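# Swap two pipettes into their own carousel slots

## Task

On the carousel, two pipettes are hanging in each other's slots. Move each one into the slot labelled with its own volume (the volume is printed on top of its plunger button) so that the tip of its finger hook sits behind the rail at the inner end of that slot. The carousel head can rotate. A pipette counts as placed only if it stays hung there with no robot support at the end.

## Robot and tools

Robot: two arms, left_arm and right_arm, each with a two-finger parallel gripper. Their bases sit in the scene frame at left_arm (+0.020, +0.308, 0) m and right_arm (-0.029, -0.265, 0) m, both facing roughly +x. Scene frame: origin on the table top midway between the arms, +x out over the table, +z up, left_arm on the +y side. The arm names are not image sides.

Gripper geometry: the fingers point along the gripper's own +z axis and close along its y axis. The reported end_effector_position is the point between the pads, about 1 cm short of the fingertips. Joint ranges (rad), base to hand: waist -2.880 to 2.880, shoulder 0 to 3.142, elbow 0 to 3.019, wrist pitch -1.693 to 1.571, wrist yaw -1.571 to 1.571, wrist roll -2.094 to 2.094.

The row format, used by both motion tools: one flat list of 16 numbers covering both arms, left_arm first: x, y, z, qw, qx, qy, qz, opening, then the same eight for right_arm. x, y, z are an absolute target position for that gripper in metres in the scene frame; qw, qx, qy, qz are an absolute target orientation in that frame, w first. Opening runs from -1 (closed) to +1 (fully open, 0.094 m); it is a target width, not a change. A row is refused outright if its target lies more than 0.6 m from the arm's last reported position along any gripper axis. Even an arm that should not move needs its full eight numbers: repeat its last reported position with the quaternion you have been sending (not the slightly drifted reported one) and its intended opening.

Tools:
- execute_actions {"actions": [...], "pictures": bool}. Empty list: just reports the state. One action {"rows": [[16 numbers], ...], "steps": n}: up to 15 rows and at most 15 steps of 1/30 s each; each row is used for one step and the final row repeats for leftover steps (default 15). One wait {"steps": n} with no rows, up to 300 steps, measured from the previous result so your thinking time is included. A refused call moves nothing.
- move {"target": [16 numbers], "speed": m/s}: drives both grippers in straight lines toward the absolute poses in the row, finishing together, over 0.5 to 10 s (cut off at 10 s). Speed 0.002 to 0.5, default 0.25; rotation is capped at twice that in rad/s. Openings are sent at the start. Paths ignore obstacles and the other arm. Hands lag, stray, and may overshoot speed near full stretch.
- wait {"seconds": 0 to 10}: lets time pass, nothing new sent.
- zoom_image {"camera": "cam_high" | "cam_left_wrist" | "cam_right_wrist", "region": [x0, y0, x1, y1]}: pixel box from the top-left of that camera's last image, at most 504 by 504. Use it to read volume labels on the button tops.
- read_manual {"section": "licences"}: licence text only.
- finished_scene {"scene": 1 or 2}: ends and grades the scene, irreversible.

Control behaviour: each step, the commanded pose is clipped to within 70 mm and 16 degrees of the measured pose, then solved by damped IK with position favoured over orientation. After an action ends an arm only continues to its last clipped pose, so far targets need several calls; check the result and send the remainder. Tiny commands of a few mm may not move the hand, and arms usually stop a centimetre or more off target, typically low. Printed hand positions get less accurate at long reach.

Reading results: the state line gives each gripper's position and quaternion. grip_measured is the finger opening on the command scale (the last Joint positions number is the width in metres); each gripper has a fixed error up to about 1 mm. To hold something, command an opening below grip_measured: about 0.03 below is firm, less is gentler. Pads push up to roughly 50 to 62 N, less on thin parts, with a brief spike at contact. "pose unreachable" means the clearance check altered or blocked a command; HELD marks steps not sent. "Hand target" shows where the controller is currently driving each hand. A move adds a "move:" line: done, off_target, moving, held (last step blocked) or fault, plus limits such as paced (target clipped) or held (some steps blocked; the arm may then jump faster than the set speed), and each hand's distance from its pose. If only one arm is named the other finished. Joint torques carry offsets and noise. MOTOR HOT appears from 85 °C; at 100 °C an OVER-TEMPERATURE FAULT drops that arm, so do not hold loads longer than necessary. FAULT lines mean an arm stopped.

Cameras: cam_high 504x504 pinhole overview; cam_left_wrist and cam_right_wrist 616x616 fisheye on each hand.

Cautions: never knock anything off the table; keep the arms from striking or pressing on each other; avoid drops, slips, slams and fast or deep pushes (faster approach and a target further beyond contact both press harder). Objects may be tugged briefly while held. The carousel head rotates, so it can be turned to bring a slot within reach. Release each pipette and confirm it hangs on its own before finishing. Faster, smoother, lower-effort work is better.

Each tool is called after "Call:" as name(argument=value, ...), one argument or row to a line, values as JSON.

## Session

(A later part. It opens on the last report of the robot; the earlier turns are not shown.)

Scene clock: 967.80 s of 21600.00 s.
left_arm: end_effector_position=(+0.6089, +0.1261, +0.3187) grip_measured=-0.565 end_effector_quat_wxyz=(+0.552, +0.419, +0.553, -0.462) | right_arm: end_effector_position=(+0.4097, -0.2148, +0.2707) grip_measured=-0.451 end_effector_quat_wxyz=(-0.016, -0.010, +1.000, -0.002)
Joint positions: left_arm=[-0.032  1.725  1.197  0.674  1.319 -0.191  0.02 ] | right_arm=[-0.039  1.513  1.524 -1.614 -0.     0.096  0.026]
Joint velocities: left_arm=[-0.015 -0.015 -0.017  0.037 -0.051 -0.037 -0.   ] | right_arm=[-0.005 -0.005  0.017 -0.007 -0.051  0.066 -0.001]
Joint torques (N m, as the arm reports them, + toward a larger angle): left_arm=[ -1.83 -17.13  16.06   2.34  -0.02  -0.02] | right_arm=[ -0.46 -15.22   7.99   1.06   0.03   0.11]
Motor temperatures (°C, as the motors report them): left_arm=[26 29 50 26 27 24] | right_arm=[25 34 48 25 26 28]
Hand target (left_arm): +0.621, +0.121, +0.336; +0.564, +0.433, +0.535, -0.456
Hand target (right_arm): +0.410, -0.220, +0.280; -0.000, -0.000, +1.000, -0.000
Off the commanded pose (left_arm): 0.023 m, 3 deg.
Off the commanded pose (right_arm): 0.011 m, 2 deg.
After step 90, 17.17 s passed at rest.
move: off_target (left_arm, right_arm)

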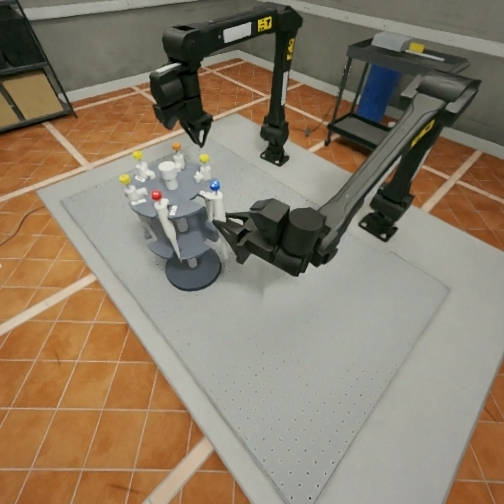

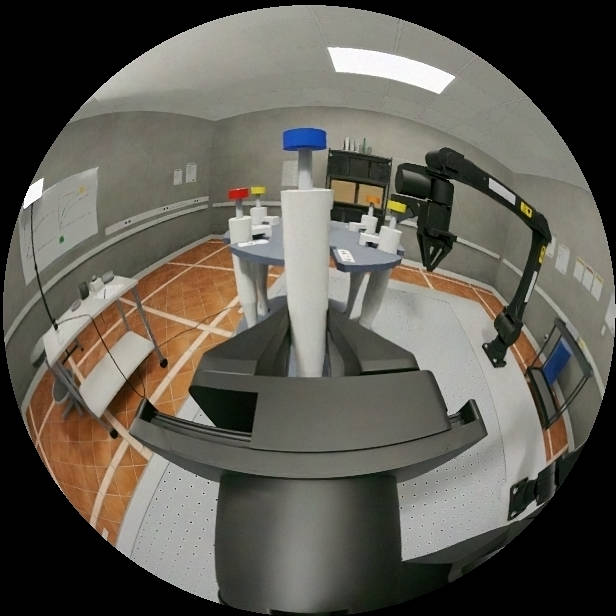

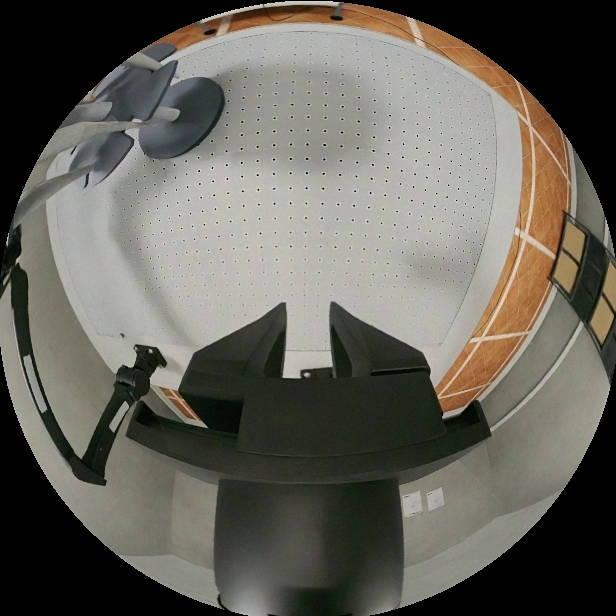

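Call:
move(
  target=[0.618,0.088,0.336,0.566,0.4467,0.533,-0.4427,-0.61,0.41,-0.22,0.28,0,0,1,0,-0.45],
  speed=0.04,
)

Scene clock: 975.83 s of 21600.00 s.
left_arm: end_effector_position=(+0.6060, +0.0929, +0.3104) grip_measured=-0.565 end_effector_quat_wxyz=(+0.552, +0.433, +0.549, -0.454) | right_arm: end_effector_position=(+0.4097, -0.2148, +0.2707) grip_measured=-0.451 end_effector_quat_wxyz=(-0.016, -0.010, +1.000, -0.002)
Joint positions: left_arm=[-0.092  1.725  1.197  0.598  1.271 -0.088  0.02 ] | right_arm=[-0.039  1.513  1.524 -1.614 -0.     0.096  0.026]
Joint velocities: left_arm=[-0.005 -0.005 -0.012 -0.007 -0.022 -0.007  0.   ] | right_arm=[ 0.005 -0.005 -0.007 -0.007  0.037  0.007 -0.001]
Joint torques (N m, as the arm reports them, + toward a larger angle): left_arm=[ -1.74 -19.02  16.02   0.78  -0.22   0.11] | right_arm=[ -0.25 -15.28   8.06   1.13  -0.02   0.14]
Motor temperatures (°C, as the motors report them): left_arm=[26 30 50 27 27 24] | right_arm=[25 34 48 25 26 28]
Hand target (left_arm): +0.616, +0.088, +0.336; +0.566, +0.446, +0.533, -0.443
Hand target (right_arm): +0.410, -0.220, +0.280; -0.000, -0.000, +1.000, -0.000
Off the commanded pose (left_arm): 0.029 m, 3 deg.
Off the commanded pose (right_arm): 0.011 m, 2 deg.
After step 90, 3.63 s passed at rest.
move: off_target (left_arm, right_arm)

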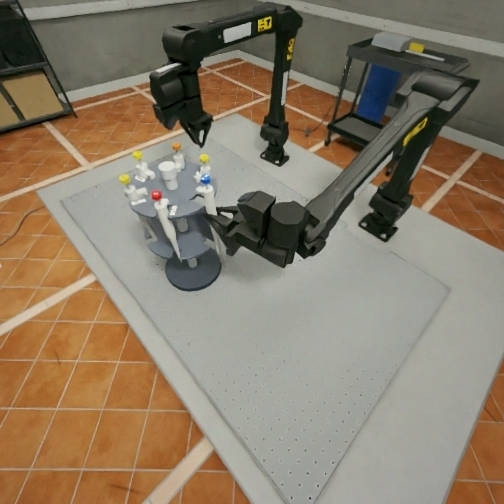

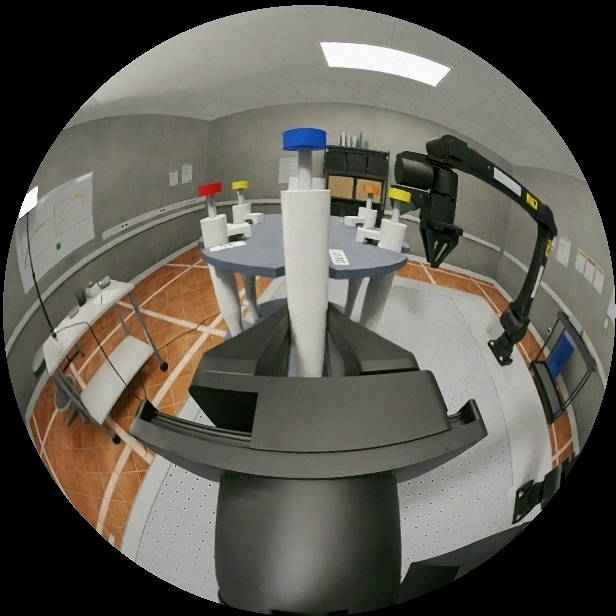

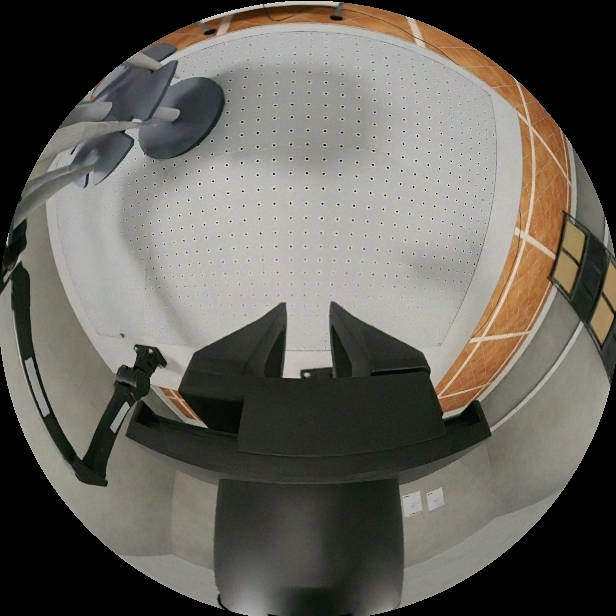

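Call:
move(
  target=[0.621,0.078,0.348,0.566,0.4467,0.533,-0.4427,-0.61,0.41,-0.22,0.28,0,0,1,0,-0.45],
  speed=0.03,
)

Scene clock: 981.33 s of 21600.00 s.
left_arm: end_effector_position=(+0.6108, +0.0871, +0.3159) grip_measured=-0.565 end_effector_quat_wxyz=(+0.551, +0.431, +0.553, -0.452) | right_arm: end_effector_position=(+0.4097, -0.2148, +0.2707) grip_measured=-0.451 end_effector_quat_wxyz=(-0.016, -0.010, +1.000, -0.002)
Joint positions: left_arm=[-0.102  1.725  1.219  0.561  1.254 -0.077  0.02 ] | right_arm=[-0.039  1.513  1.524 -1.614 -0.     0.096  0.026]
Joint velocities: left_arm=[ 0.015 -0.005 -0.017 -0.022 -0.066  0.007 -0.   ] | right_arm=[-0.005 -0.034 -0.007  0.007 -0.007 -0.007  0.001]
Joint torques (N m, as the arm reports them, + toward a larger angle): left_arm=[ -1.56 -20.09  16.72   0.71  -0.19   0.1 ] | right_arm=[  0.12 -15.32   7.99   1.23   0.01   0.13]
Motor temperatures (°C, as the motors report them): left_arm=[26 30 50 27 27 24] | right_arm=[25 34 48 25 26 28]
Hand target (left_arm): +0.618, +0.078, +0.348; +0.567, +0.446, +0.533, -0.443
Hand target (right_arm): +0.410, -0.220, +0.280; -0.000, -0.000, +1.000, -0.000
Off the commanded pose (left_arm): 0.035 m, 4 deg.
Off the commanded pose (right_arm): 0.011 m, 2 deg.
After step 90, 0.80 s passed at rest.
move: off_target (left_arm, right_arm)

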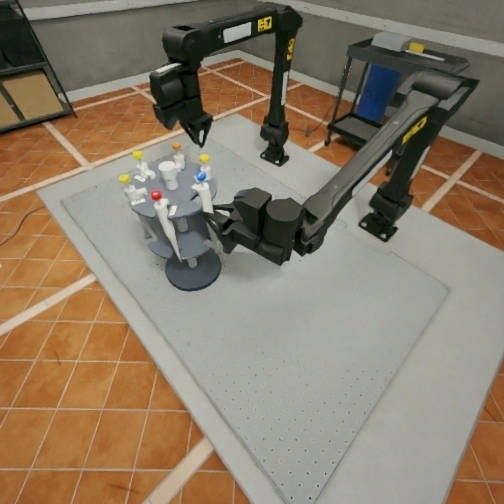

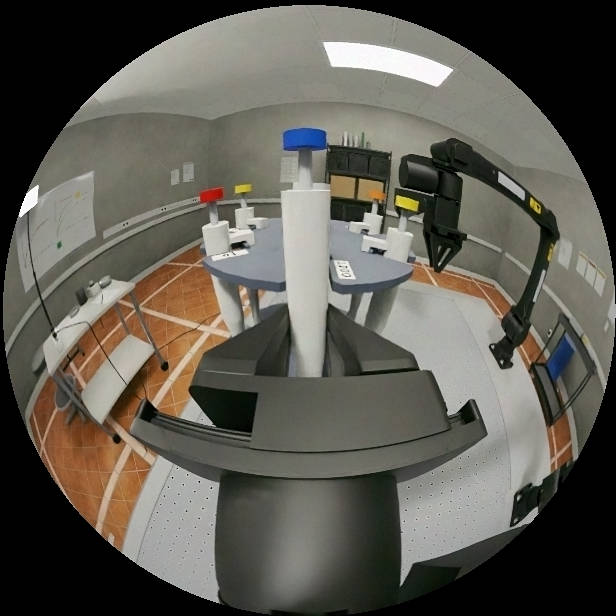

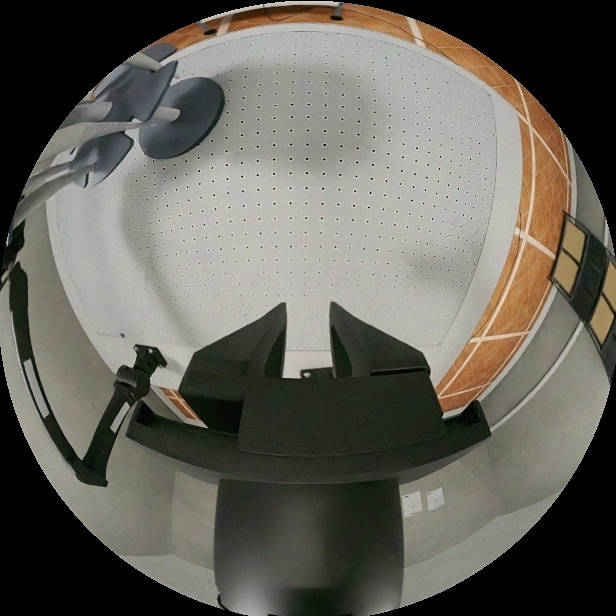

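Call:
move(
  target=[0.624,0.060,0.318,0.566,0.4467,0.533,-0.4427,-0.61,0.41,-0.22,0.28,0,0,1,0,-0.45],
  speed=0.03,
)

Scene clock: 992.80 s of 21600.00 s.
left_arm: end_effector_position=(+0.6115, +0.0679, +0.3074) grip_measured=-0.565 end_effector_quat_wxyz=(+0.556, +0.438, +0.547, -0.446) | right_arm: end_effector_position=(+0.4097, -0.2148, +0.2707) grip_measured=-0.451 end_effector_quat_wxyz=(-0.016, -0.010, +1.000, -0.002)
Joint positions: left_arm=[-0.136  1.743  1.219  0.576  1.222 -0.049  0.02 ] | right_arm=[-0.039  1.513  1.524 -1.614 -0.     0.096  0.026]
Joint velocities: left_arm=[ 0.005 -0.015 -0.002 -0.002  0.007 -0.037  0.   ] | right_arm=[ 0.005 -0.005 -0.007  0.007 -0.007  0.066  0.001]
Joint torques (N m, as the arm reports them, + toward a larger angle): left_arm=[ -1.91 -16.75  15.09   2.02  -0.13  -0.04] | right_arm=[ -0.45 -15.33   8.04   1.1   -0.01   0.12]
Motor temperatures (°C, as the motors report them): left_arm=[26 30 51 26 27 24] | right_arm=[25 34 47 25 26 28]
Hand target (left_arm): +0.623, +0.060, +0.318; +0.566, +0.447, +0.533, -0.443
Hand target (right_arm): +0.410, -0.220, +0.280; -0.000, -0.000, +1.000, -0.000
Off the commanded pose (left_arm): 0.018 m, 2 deg.
Off the commanded pose (right_arm): 0.011 m, 2 deg.
After step 90, 7.13 s passed at rest.
move: off_target (left_arm, right_arm)

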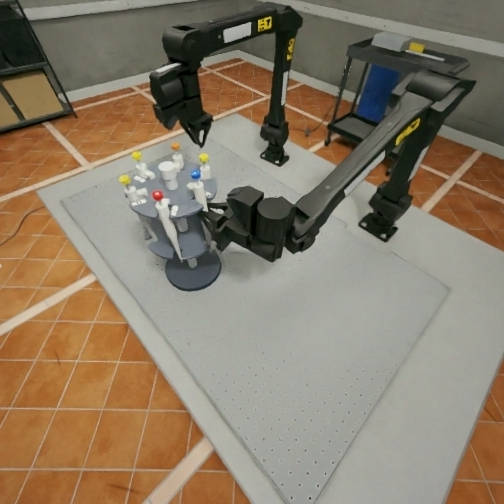

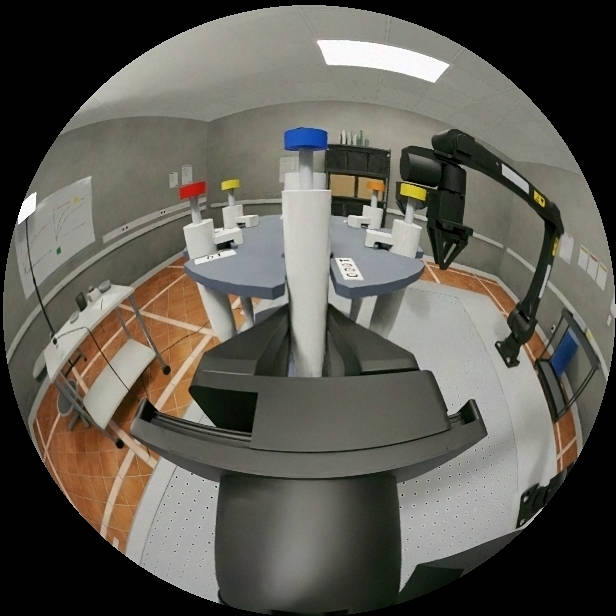

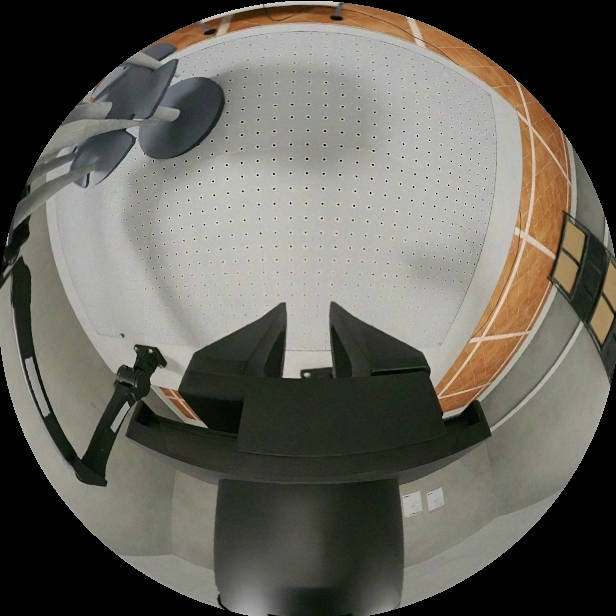

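Call:
move(
  target=[0.626,0.051,0.314,0.566,0.4467,0.533,-0.4427,-0.61,0.41,-0.22,0.28,0,0,1,0,-0.45],
  speed=0.02,
)

Scene clock: 998.30 s of 21600.00 s.
left_arm: end_effector_position=(+0.6127, +0.0636, +0.3048) grip_measured=-0.565 end_effector_quat_wxyz=(+0.558, +0.437, +0.548, -0.445) | right_arm: end_effector_position=(+0.4097, -0.2148, +0.2707) grip_measured=-0.451 end_effector_quat_wxyz=(-0.016, -0.010, +1.000, -0.002)
Joint positions: left_arm=[-0.144  1.748  1.219  0.577  1.209 -0.045  0.02 ] | right_arm=[-0.039  1.513  1.524 -1.614 -0.     0.096  0.026]
Joint velocities: left_arm=[-0.015 -0.005  0.012 -0.007 -0.037 -0.051 -0.   ] | right_arm=[-0.005 -0.015 -0.002 -0.022  0.007 -0.037  0.001]
Joint torques (N m, as the arm reports them, + toward a larger angle): left_arm=[ -2.47 -15.83  15.63   1.86  -0.15  -0.01] | right_arm=[  0.1  -15.28   8.03   1.18  -0.02   0.12]
Motor temperatures (°C, as the motors report them): left_arm=[26 30 50 27 27 24] | right_arm=[25 34 47 25 26 28]
Hand target (left_arm): +0.624, +0.051, +0.314; +0.566, +0.447, +0.533, -0.443
Hand target (right_arm): +0.410, -0.220, +0.280; -0.000, -0.000, +1.000, -0.000
Off the commanded pose (left_arm): 0.021 m, 2 deg.
Off the commanded pose (right_arm): 0.011 m, 2 deg.
After step 90, 1.10 s passed at rest.
move: off_target (left_arm, right_arm)

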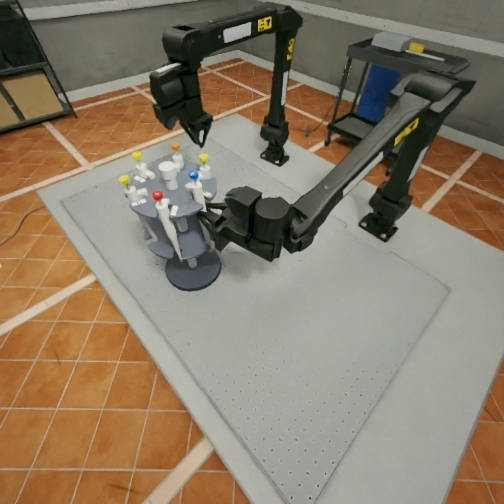

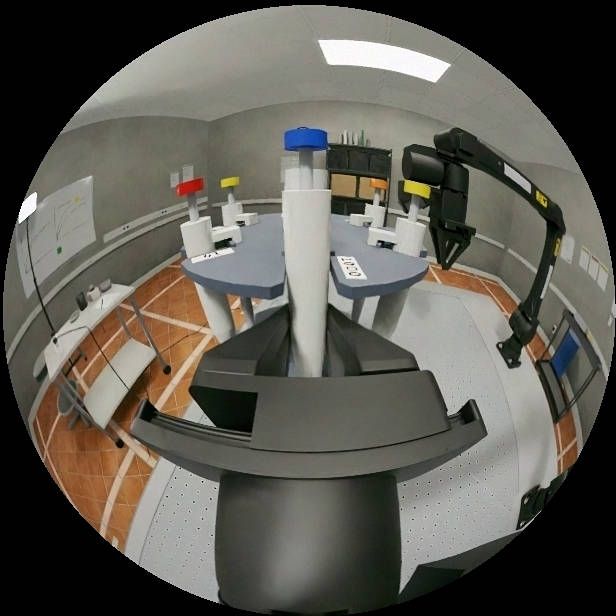

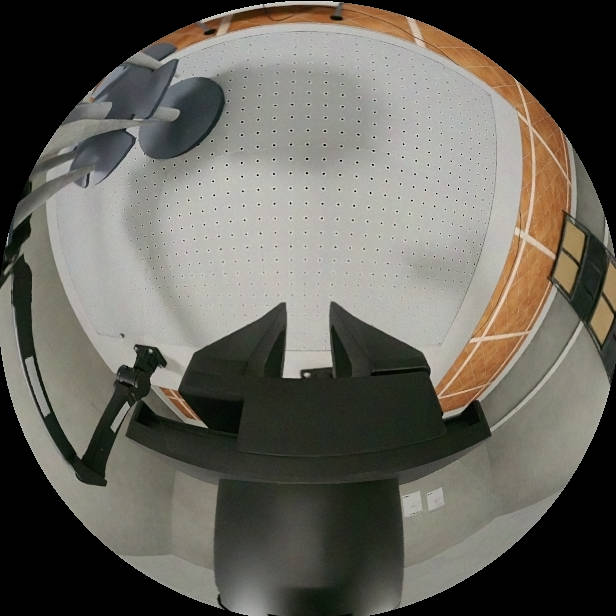

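Call:
move(
  target=[0.627,0.048,0.298,0.566,0.4467,0.533,-0.4427,-0.61,0.41,-0.22,0.28,0,0,1,0,-0.45],
  speed=0.02,
)

Scene clock: 1002.13 s of 21600.00 s.
left_arm: end_effector_position=(+0.6166, +0.0632, +0.2959) grip_measured=-0.565 end_effector_quat_wxyz=(+0.561, +0.438, +0.546, -0.442) | right_arm: end_effector_position=(+0.4097, -0.2148, +0.2707) grip_measured=-0.451 end_effector_quat_wxyz=(-0.016, -0.010, +1.000, -0.002)
Joint positions: left_arm=[-0.144  1.77   1.219  0.61   1.206 -0.045  0.02 ] | right_arm=[-0.039  1.513  1.524 -1.614 -0.     0.096  0.026]
Joint velocities: left_arm=[-0.015 -0.015 -0.017 -0.017  0.051 -0.022 -0.   ] | right_arm=[ 0.005 -0.005 -0.002 -0.002  0.081  0.051  0.   ]
Joint torques (N m, as the arm reports them, + toward a larger angle): left_arm=[ -2.68 -16.04  14.31   2.07  -0.25  -0.01] | right_arm=[ -0.09 -15.25   7.9    1.13   0.     0.09]
Motor temperatures (°C, as the motors report them): left_arm=[26 30 50 27 27 24] | right_arm=[25 34 47 25 26 28]
Hand target (left_arm): +0.626, +0.048, +0.298; +0.566, +0.447, +0.533, -0.443
Hand target (right_arm): +0.410, -0.220, +0.280; -0.000, -0.000, +1.000, -0.000
Off the commanded pose (left_arm): 0.019 m, 2 deg.
Off the commanded pose (right_arm): 0.011 m, 2 deg.
move: off_target (left_arm, right_arm)

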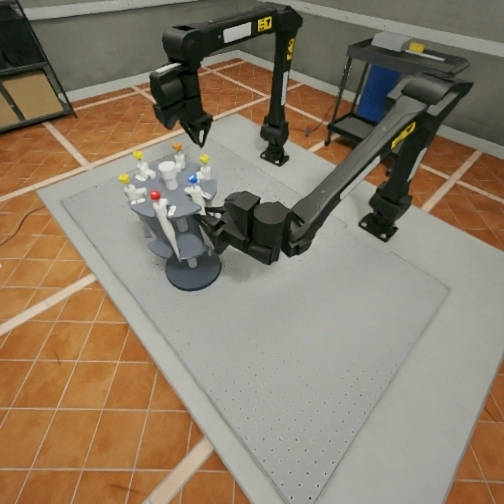

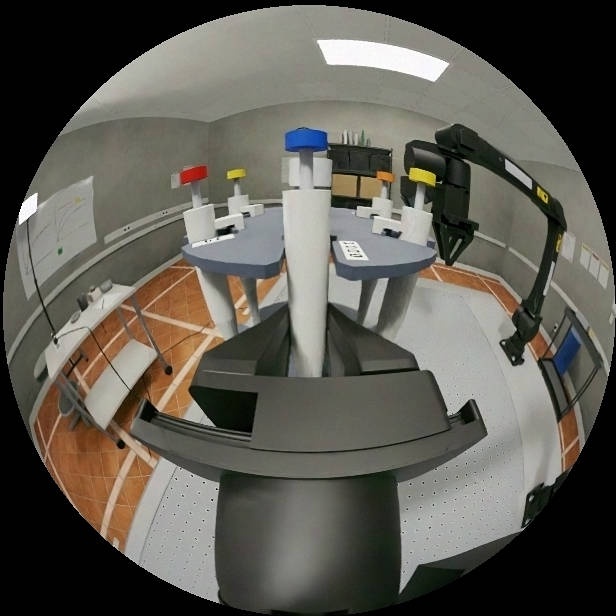

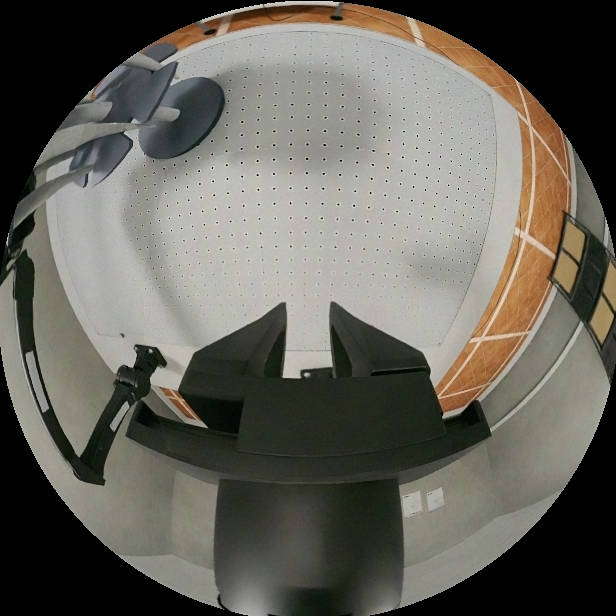

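Call:
move(
  target=[0.624,0.053,0.284,0.566,0.4467,0.533,-0.4427,-0.61,0.41,-0.22,0.28,0,0,1,0,-0.45],
  speed=0.02,
)

Scene clock: 1005.03 s of 21600.00 s.
left_arm: end_effector_position=(+0.6187, +0.0640, +0.2921) grip_measured=-0.565 end_effector_quat_wxyz=(+0.567, +0.442, +0.539, -0.438) | right_arm: end_effector_position=(+0.4097, -0.2148, +0.2707) grip_measured=-0.451 end_effector_quat_wxyz=(-0.016, -0.010, +1.000, -0.002)
Joint positions: left_arm=[-0.142  1.784  1.219  0.645  1.208 -0.046  0.02 ] | right_arm=[-0.039  1.513  1.524 -1.614 -0.     0.096  0.026]
Joint velocities: left_arm=[-0.005 -0.015 -0.002  0.002  0.037  0.037 -0.   ] | right_arm=[-0.005 -0.005 -0.017  0.012  0.007  0.037  0.001]
Joint torques (N m, as the arm reports them, + toward a larger angle): left_arm=[ -2.54 -17.02  11.96   2.05  -0.05   0.  ] | right_arm=[  0.34 -15.12   8.01   1.15   0.02   0.14]
Motor temperatures (°C, as the motors report them): left_arm=[26 30 50 27 27 24] | right_arm=[25 34 47 25 26 28]
Hand target (left_arm): +0.623, +0.053, +0.284; +0.566, +0.447, +0.533, -0.442
Hand target (right_arm): +0.410, -0.220, +0.280; -0.000, -0.000, +1.000, -0.000
Off the commanded pose (left_arm): 0.015 m, 1 deg.
Off the commanded pose (right_arm): 0.011 m, 2 deg.
move: off_target (left_arm, right_arm)

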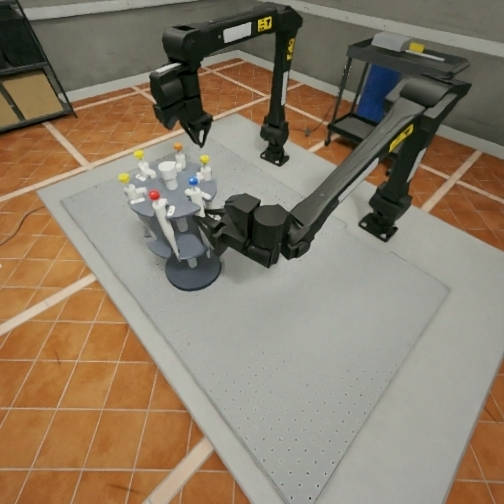

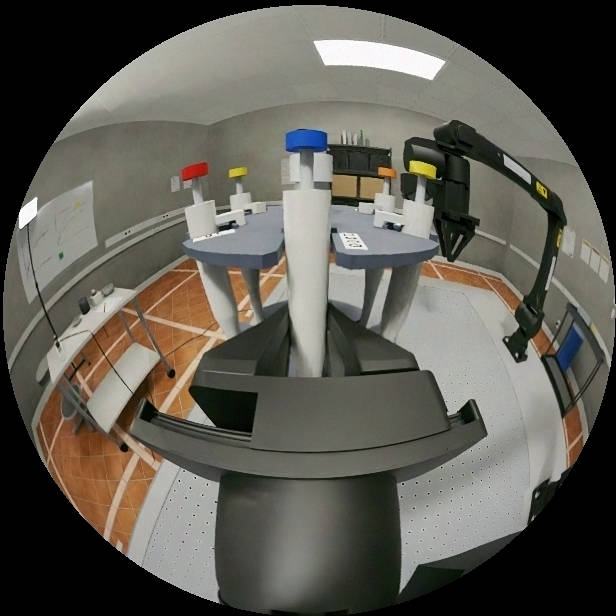

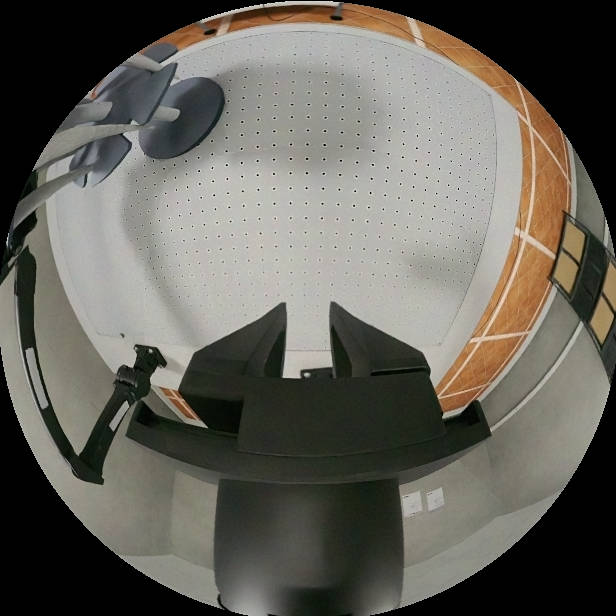

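Close to seated; release now.

Call:
move(
  target=[0.620,0.062,0.290,0.566,0.4467,0.533,-0.4427,-0.25,0.41,-0.22,0.28,0,0,1,0,-0.45],
  speed=0.02,
)

Call:
move(
  target=[0.598,0.165,0.295,0.566,0.4467,0.533,-0.4427,-0.25,0.50,-0.03,0.43,0.5571,-0.0723,0.8259,0.0488,-0.45],
  speed=0.1,
)

Scene clock: 1008.73 s of 21600.00 s.
left_arm: end_effector_position=(+0.6168, +0.0640, +0.2920) grip_measured=-0.252 end_effector_quat_wxyz=(+0.565, +0.445, +0.537, -0.441) | right_arm: end_effector_position=(+0.4097, -0.2148, +0.2707) grip_measured=-0.451 end_effector_quat_wxyz=(-0.016, -0.010, +1.000, -0.002)
Joint positions: left_arm=[-0.141  1.784  1.219  0.645  1.22  -0.046  0.035] | right_arm=[-0.039  1.513  1.524 -1.614 -0.     0.096  0.026]
Joint velocities: left_arm=[-0.005 -0.005 -0.012  0.002 -0.037  0.037  0.   ] | right_arm=[ 0.005 -0.024 -0.017  0.007 -0.022 -0.11  -0.002]
Joint torques (N m, as the arm reports them, + toward a larger angle): left_arm=[ -0.97 -18.27  11.14   1.98   0.03  -0.05] | right_arm=[ -0.22 -15.4    8.03   1.14   0.01   0.1 ]
Motor temperatures (°C, as the motors report them): left_arm=[26 30 49 27 27 24] | right_arm=[25 34 47 25 26 28]
Hand target (left_arm): +0.620, +0.062, +0.290; +0.566, +0.447, +0.533, -0.443
Hand target (right_arm): +0.410, -0.220, +0.280; -0.000, -0.000, +1.000, -0.000
Off the commanded pose (left_arm): 0.004 m, 1 deg.
Off the commanded pose (right_arm): 0.011 m, 2 deg.
move: off_target (right_arm)

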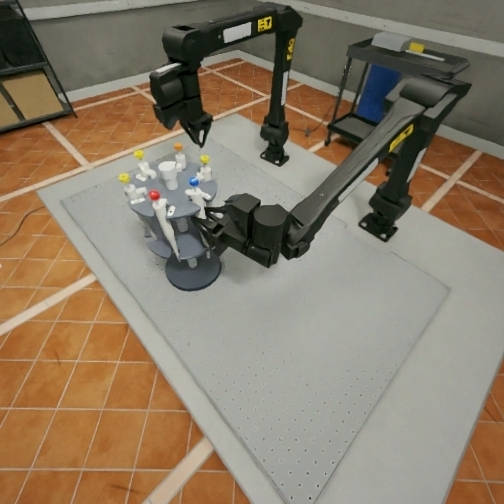

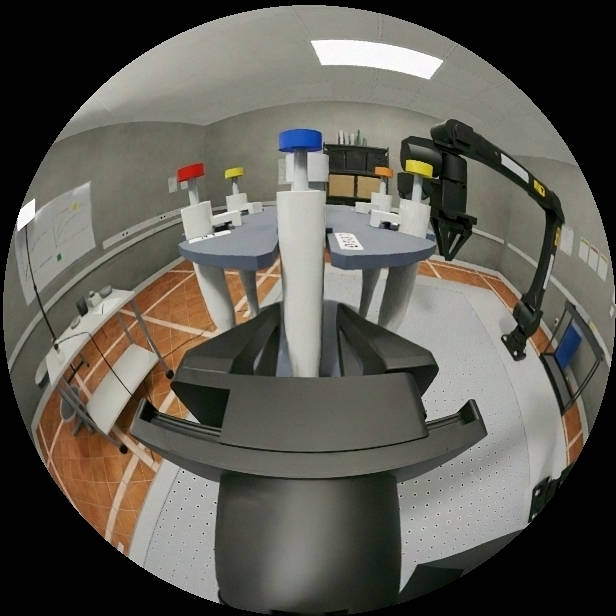

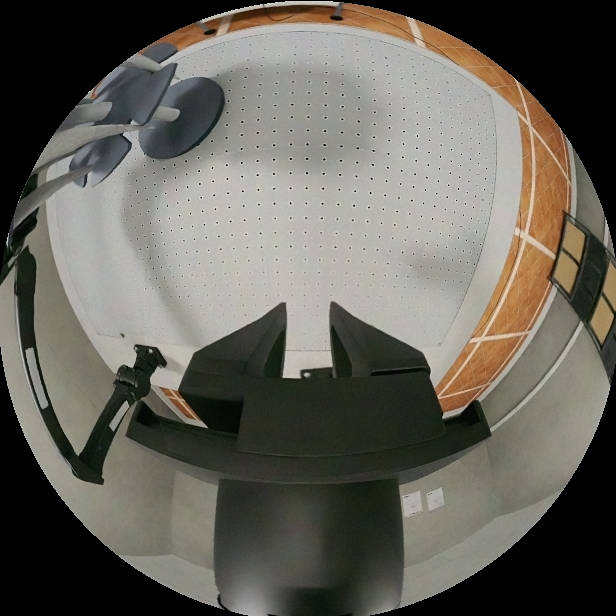

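Scene clock: 1015.20 s of 21600.00 s.
left_arm: end_effector_position=(+0.6046, +0.1606, +0.2927) grip_measured=-0.252 end_effector_quat_wxyz=(+0.563, +0.447, +0.534, -0.445) | right_arm: end_effector_position=(+0.5067, -0.0381, +0.4197) grip_measured=-0.451 end_effector_quat_wxyz=(+0.543, -0.070, +0.836, +0.041)
Joint positions: left_arm=[ 0.032  1.762  1.166  0.772  1.402 -0.146  0.035] | right_arm=[ 0.336  1.291  1.311 -0.46   0.302  0.131  0.026]
Joint velocities: left_arm=[-0.015 -0.005 -0.022 -0.017  0.022  0.007  0.001] | right_arm=[-0.005 -0.024  0.007 -0.017  0.037 -0.066  0.001]
Joint torques (N m, as the arm reports them, + toward a larger angle): left_arm=[ -0.34 -20.54   8.25   1.64  -0.07  -0.07] | right_arm=[  1.46 -12.84   8.65   3.78   0.2   -0.12]
Motor temperatures (°C, as the motors report them): left_arm=[26 31 47 27 27 24] | right_arm=[25 34 47 25 26 28]
Hand target (left_arm): +0.599, +0.165, +0.295; +0.566, +0.447, +0.533, -0.442
Hand target (right_arm): +0.501, -0.033, +0.429; +0.557, -0.076, +0.826, +0.045
Off the commanded pose (left_arm): 0.008 m, 0 deg.
Off the commanded pose (right_arm): 0.015 m, 2 deg.
move: off_target (right_arm)

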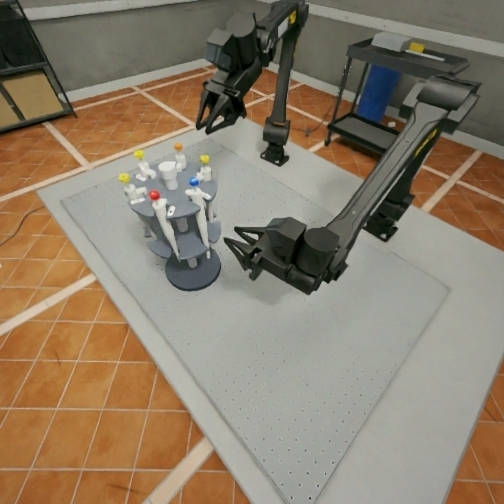

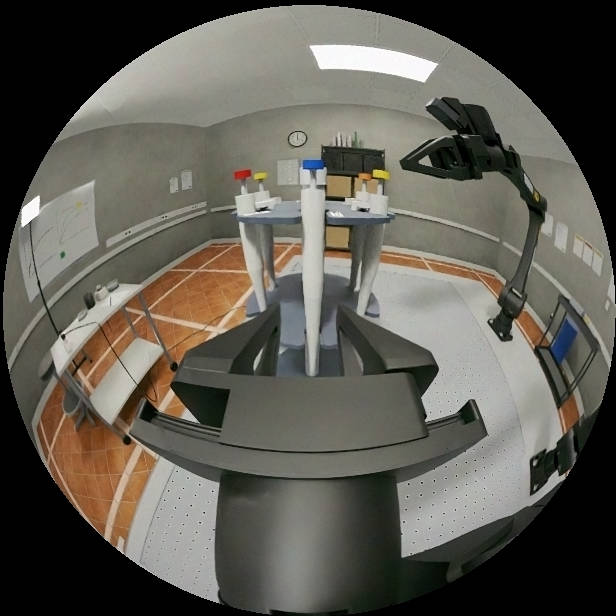

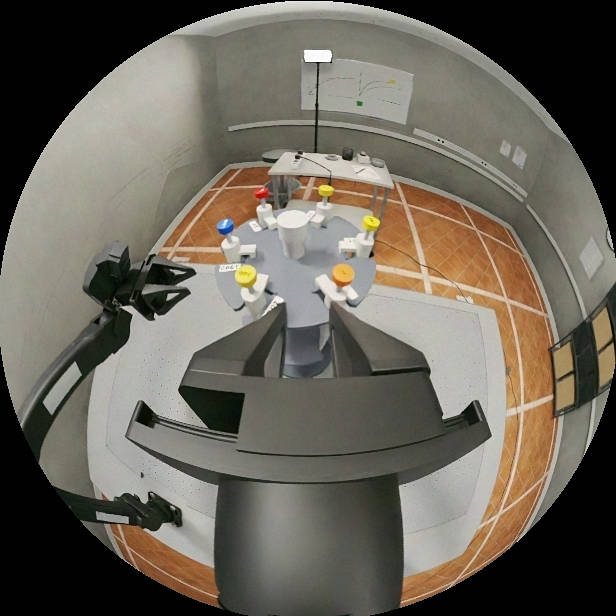

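Call:
zoom_image(
  camera="cam_right_wrist",
  region=[200, 175, 400, 325],
)

Call:
zoom_image(
  camera="cam_left_wrist",
  region=[220, 150, 410, 260],
)

Region (200, 175, 400, 325) of cam_right_wrist's 616x616 image, scaled by 2.520, with more detail than that image has; it fills the top 378 rows of this view, and the rest is white.

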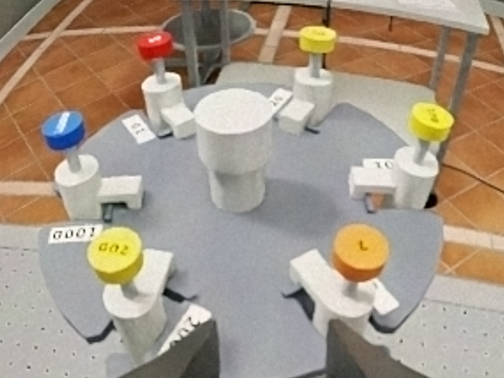

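Region (220, 150, 410, 260) of cam_left_wrist's 616x616 image, scaled by 2.653, with more detail than that image has; it fills the top 292 rows of this view, and the rest is white.

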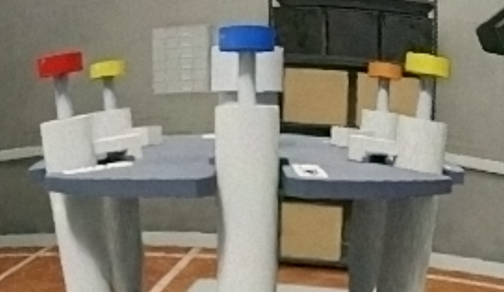

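Call:
finished_scene(
  scene=2,
)

The scene is finished: the task was done.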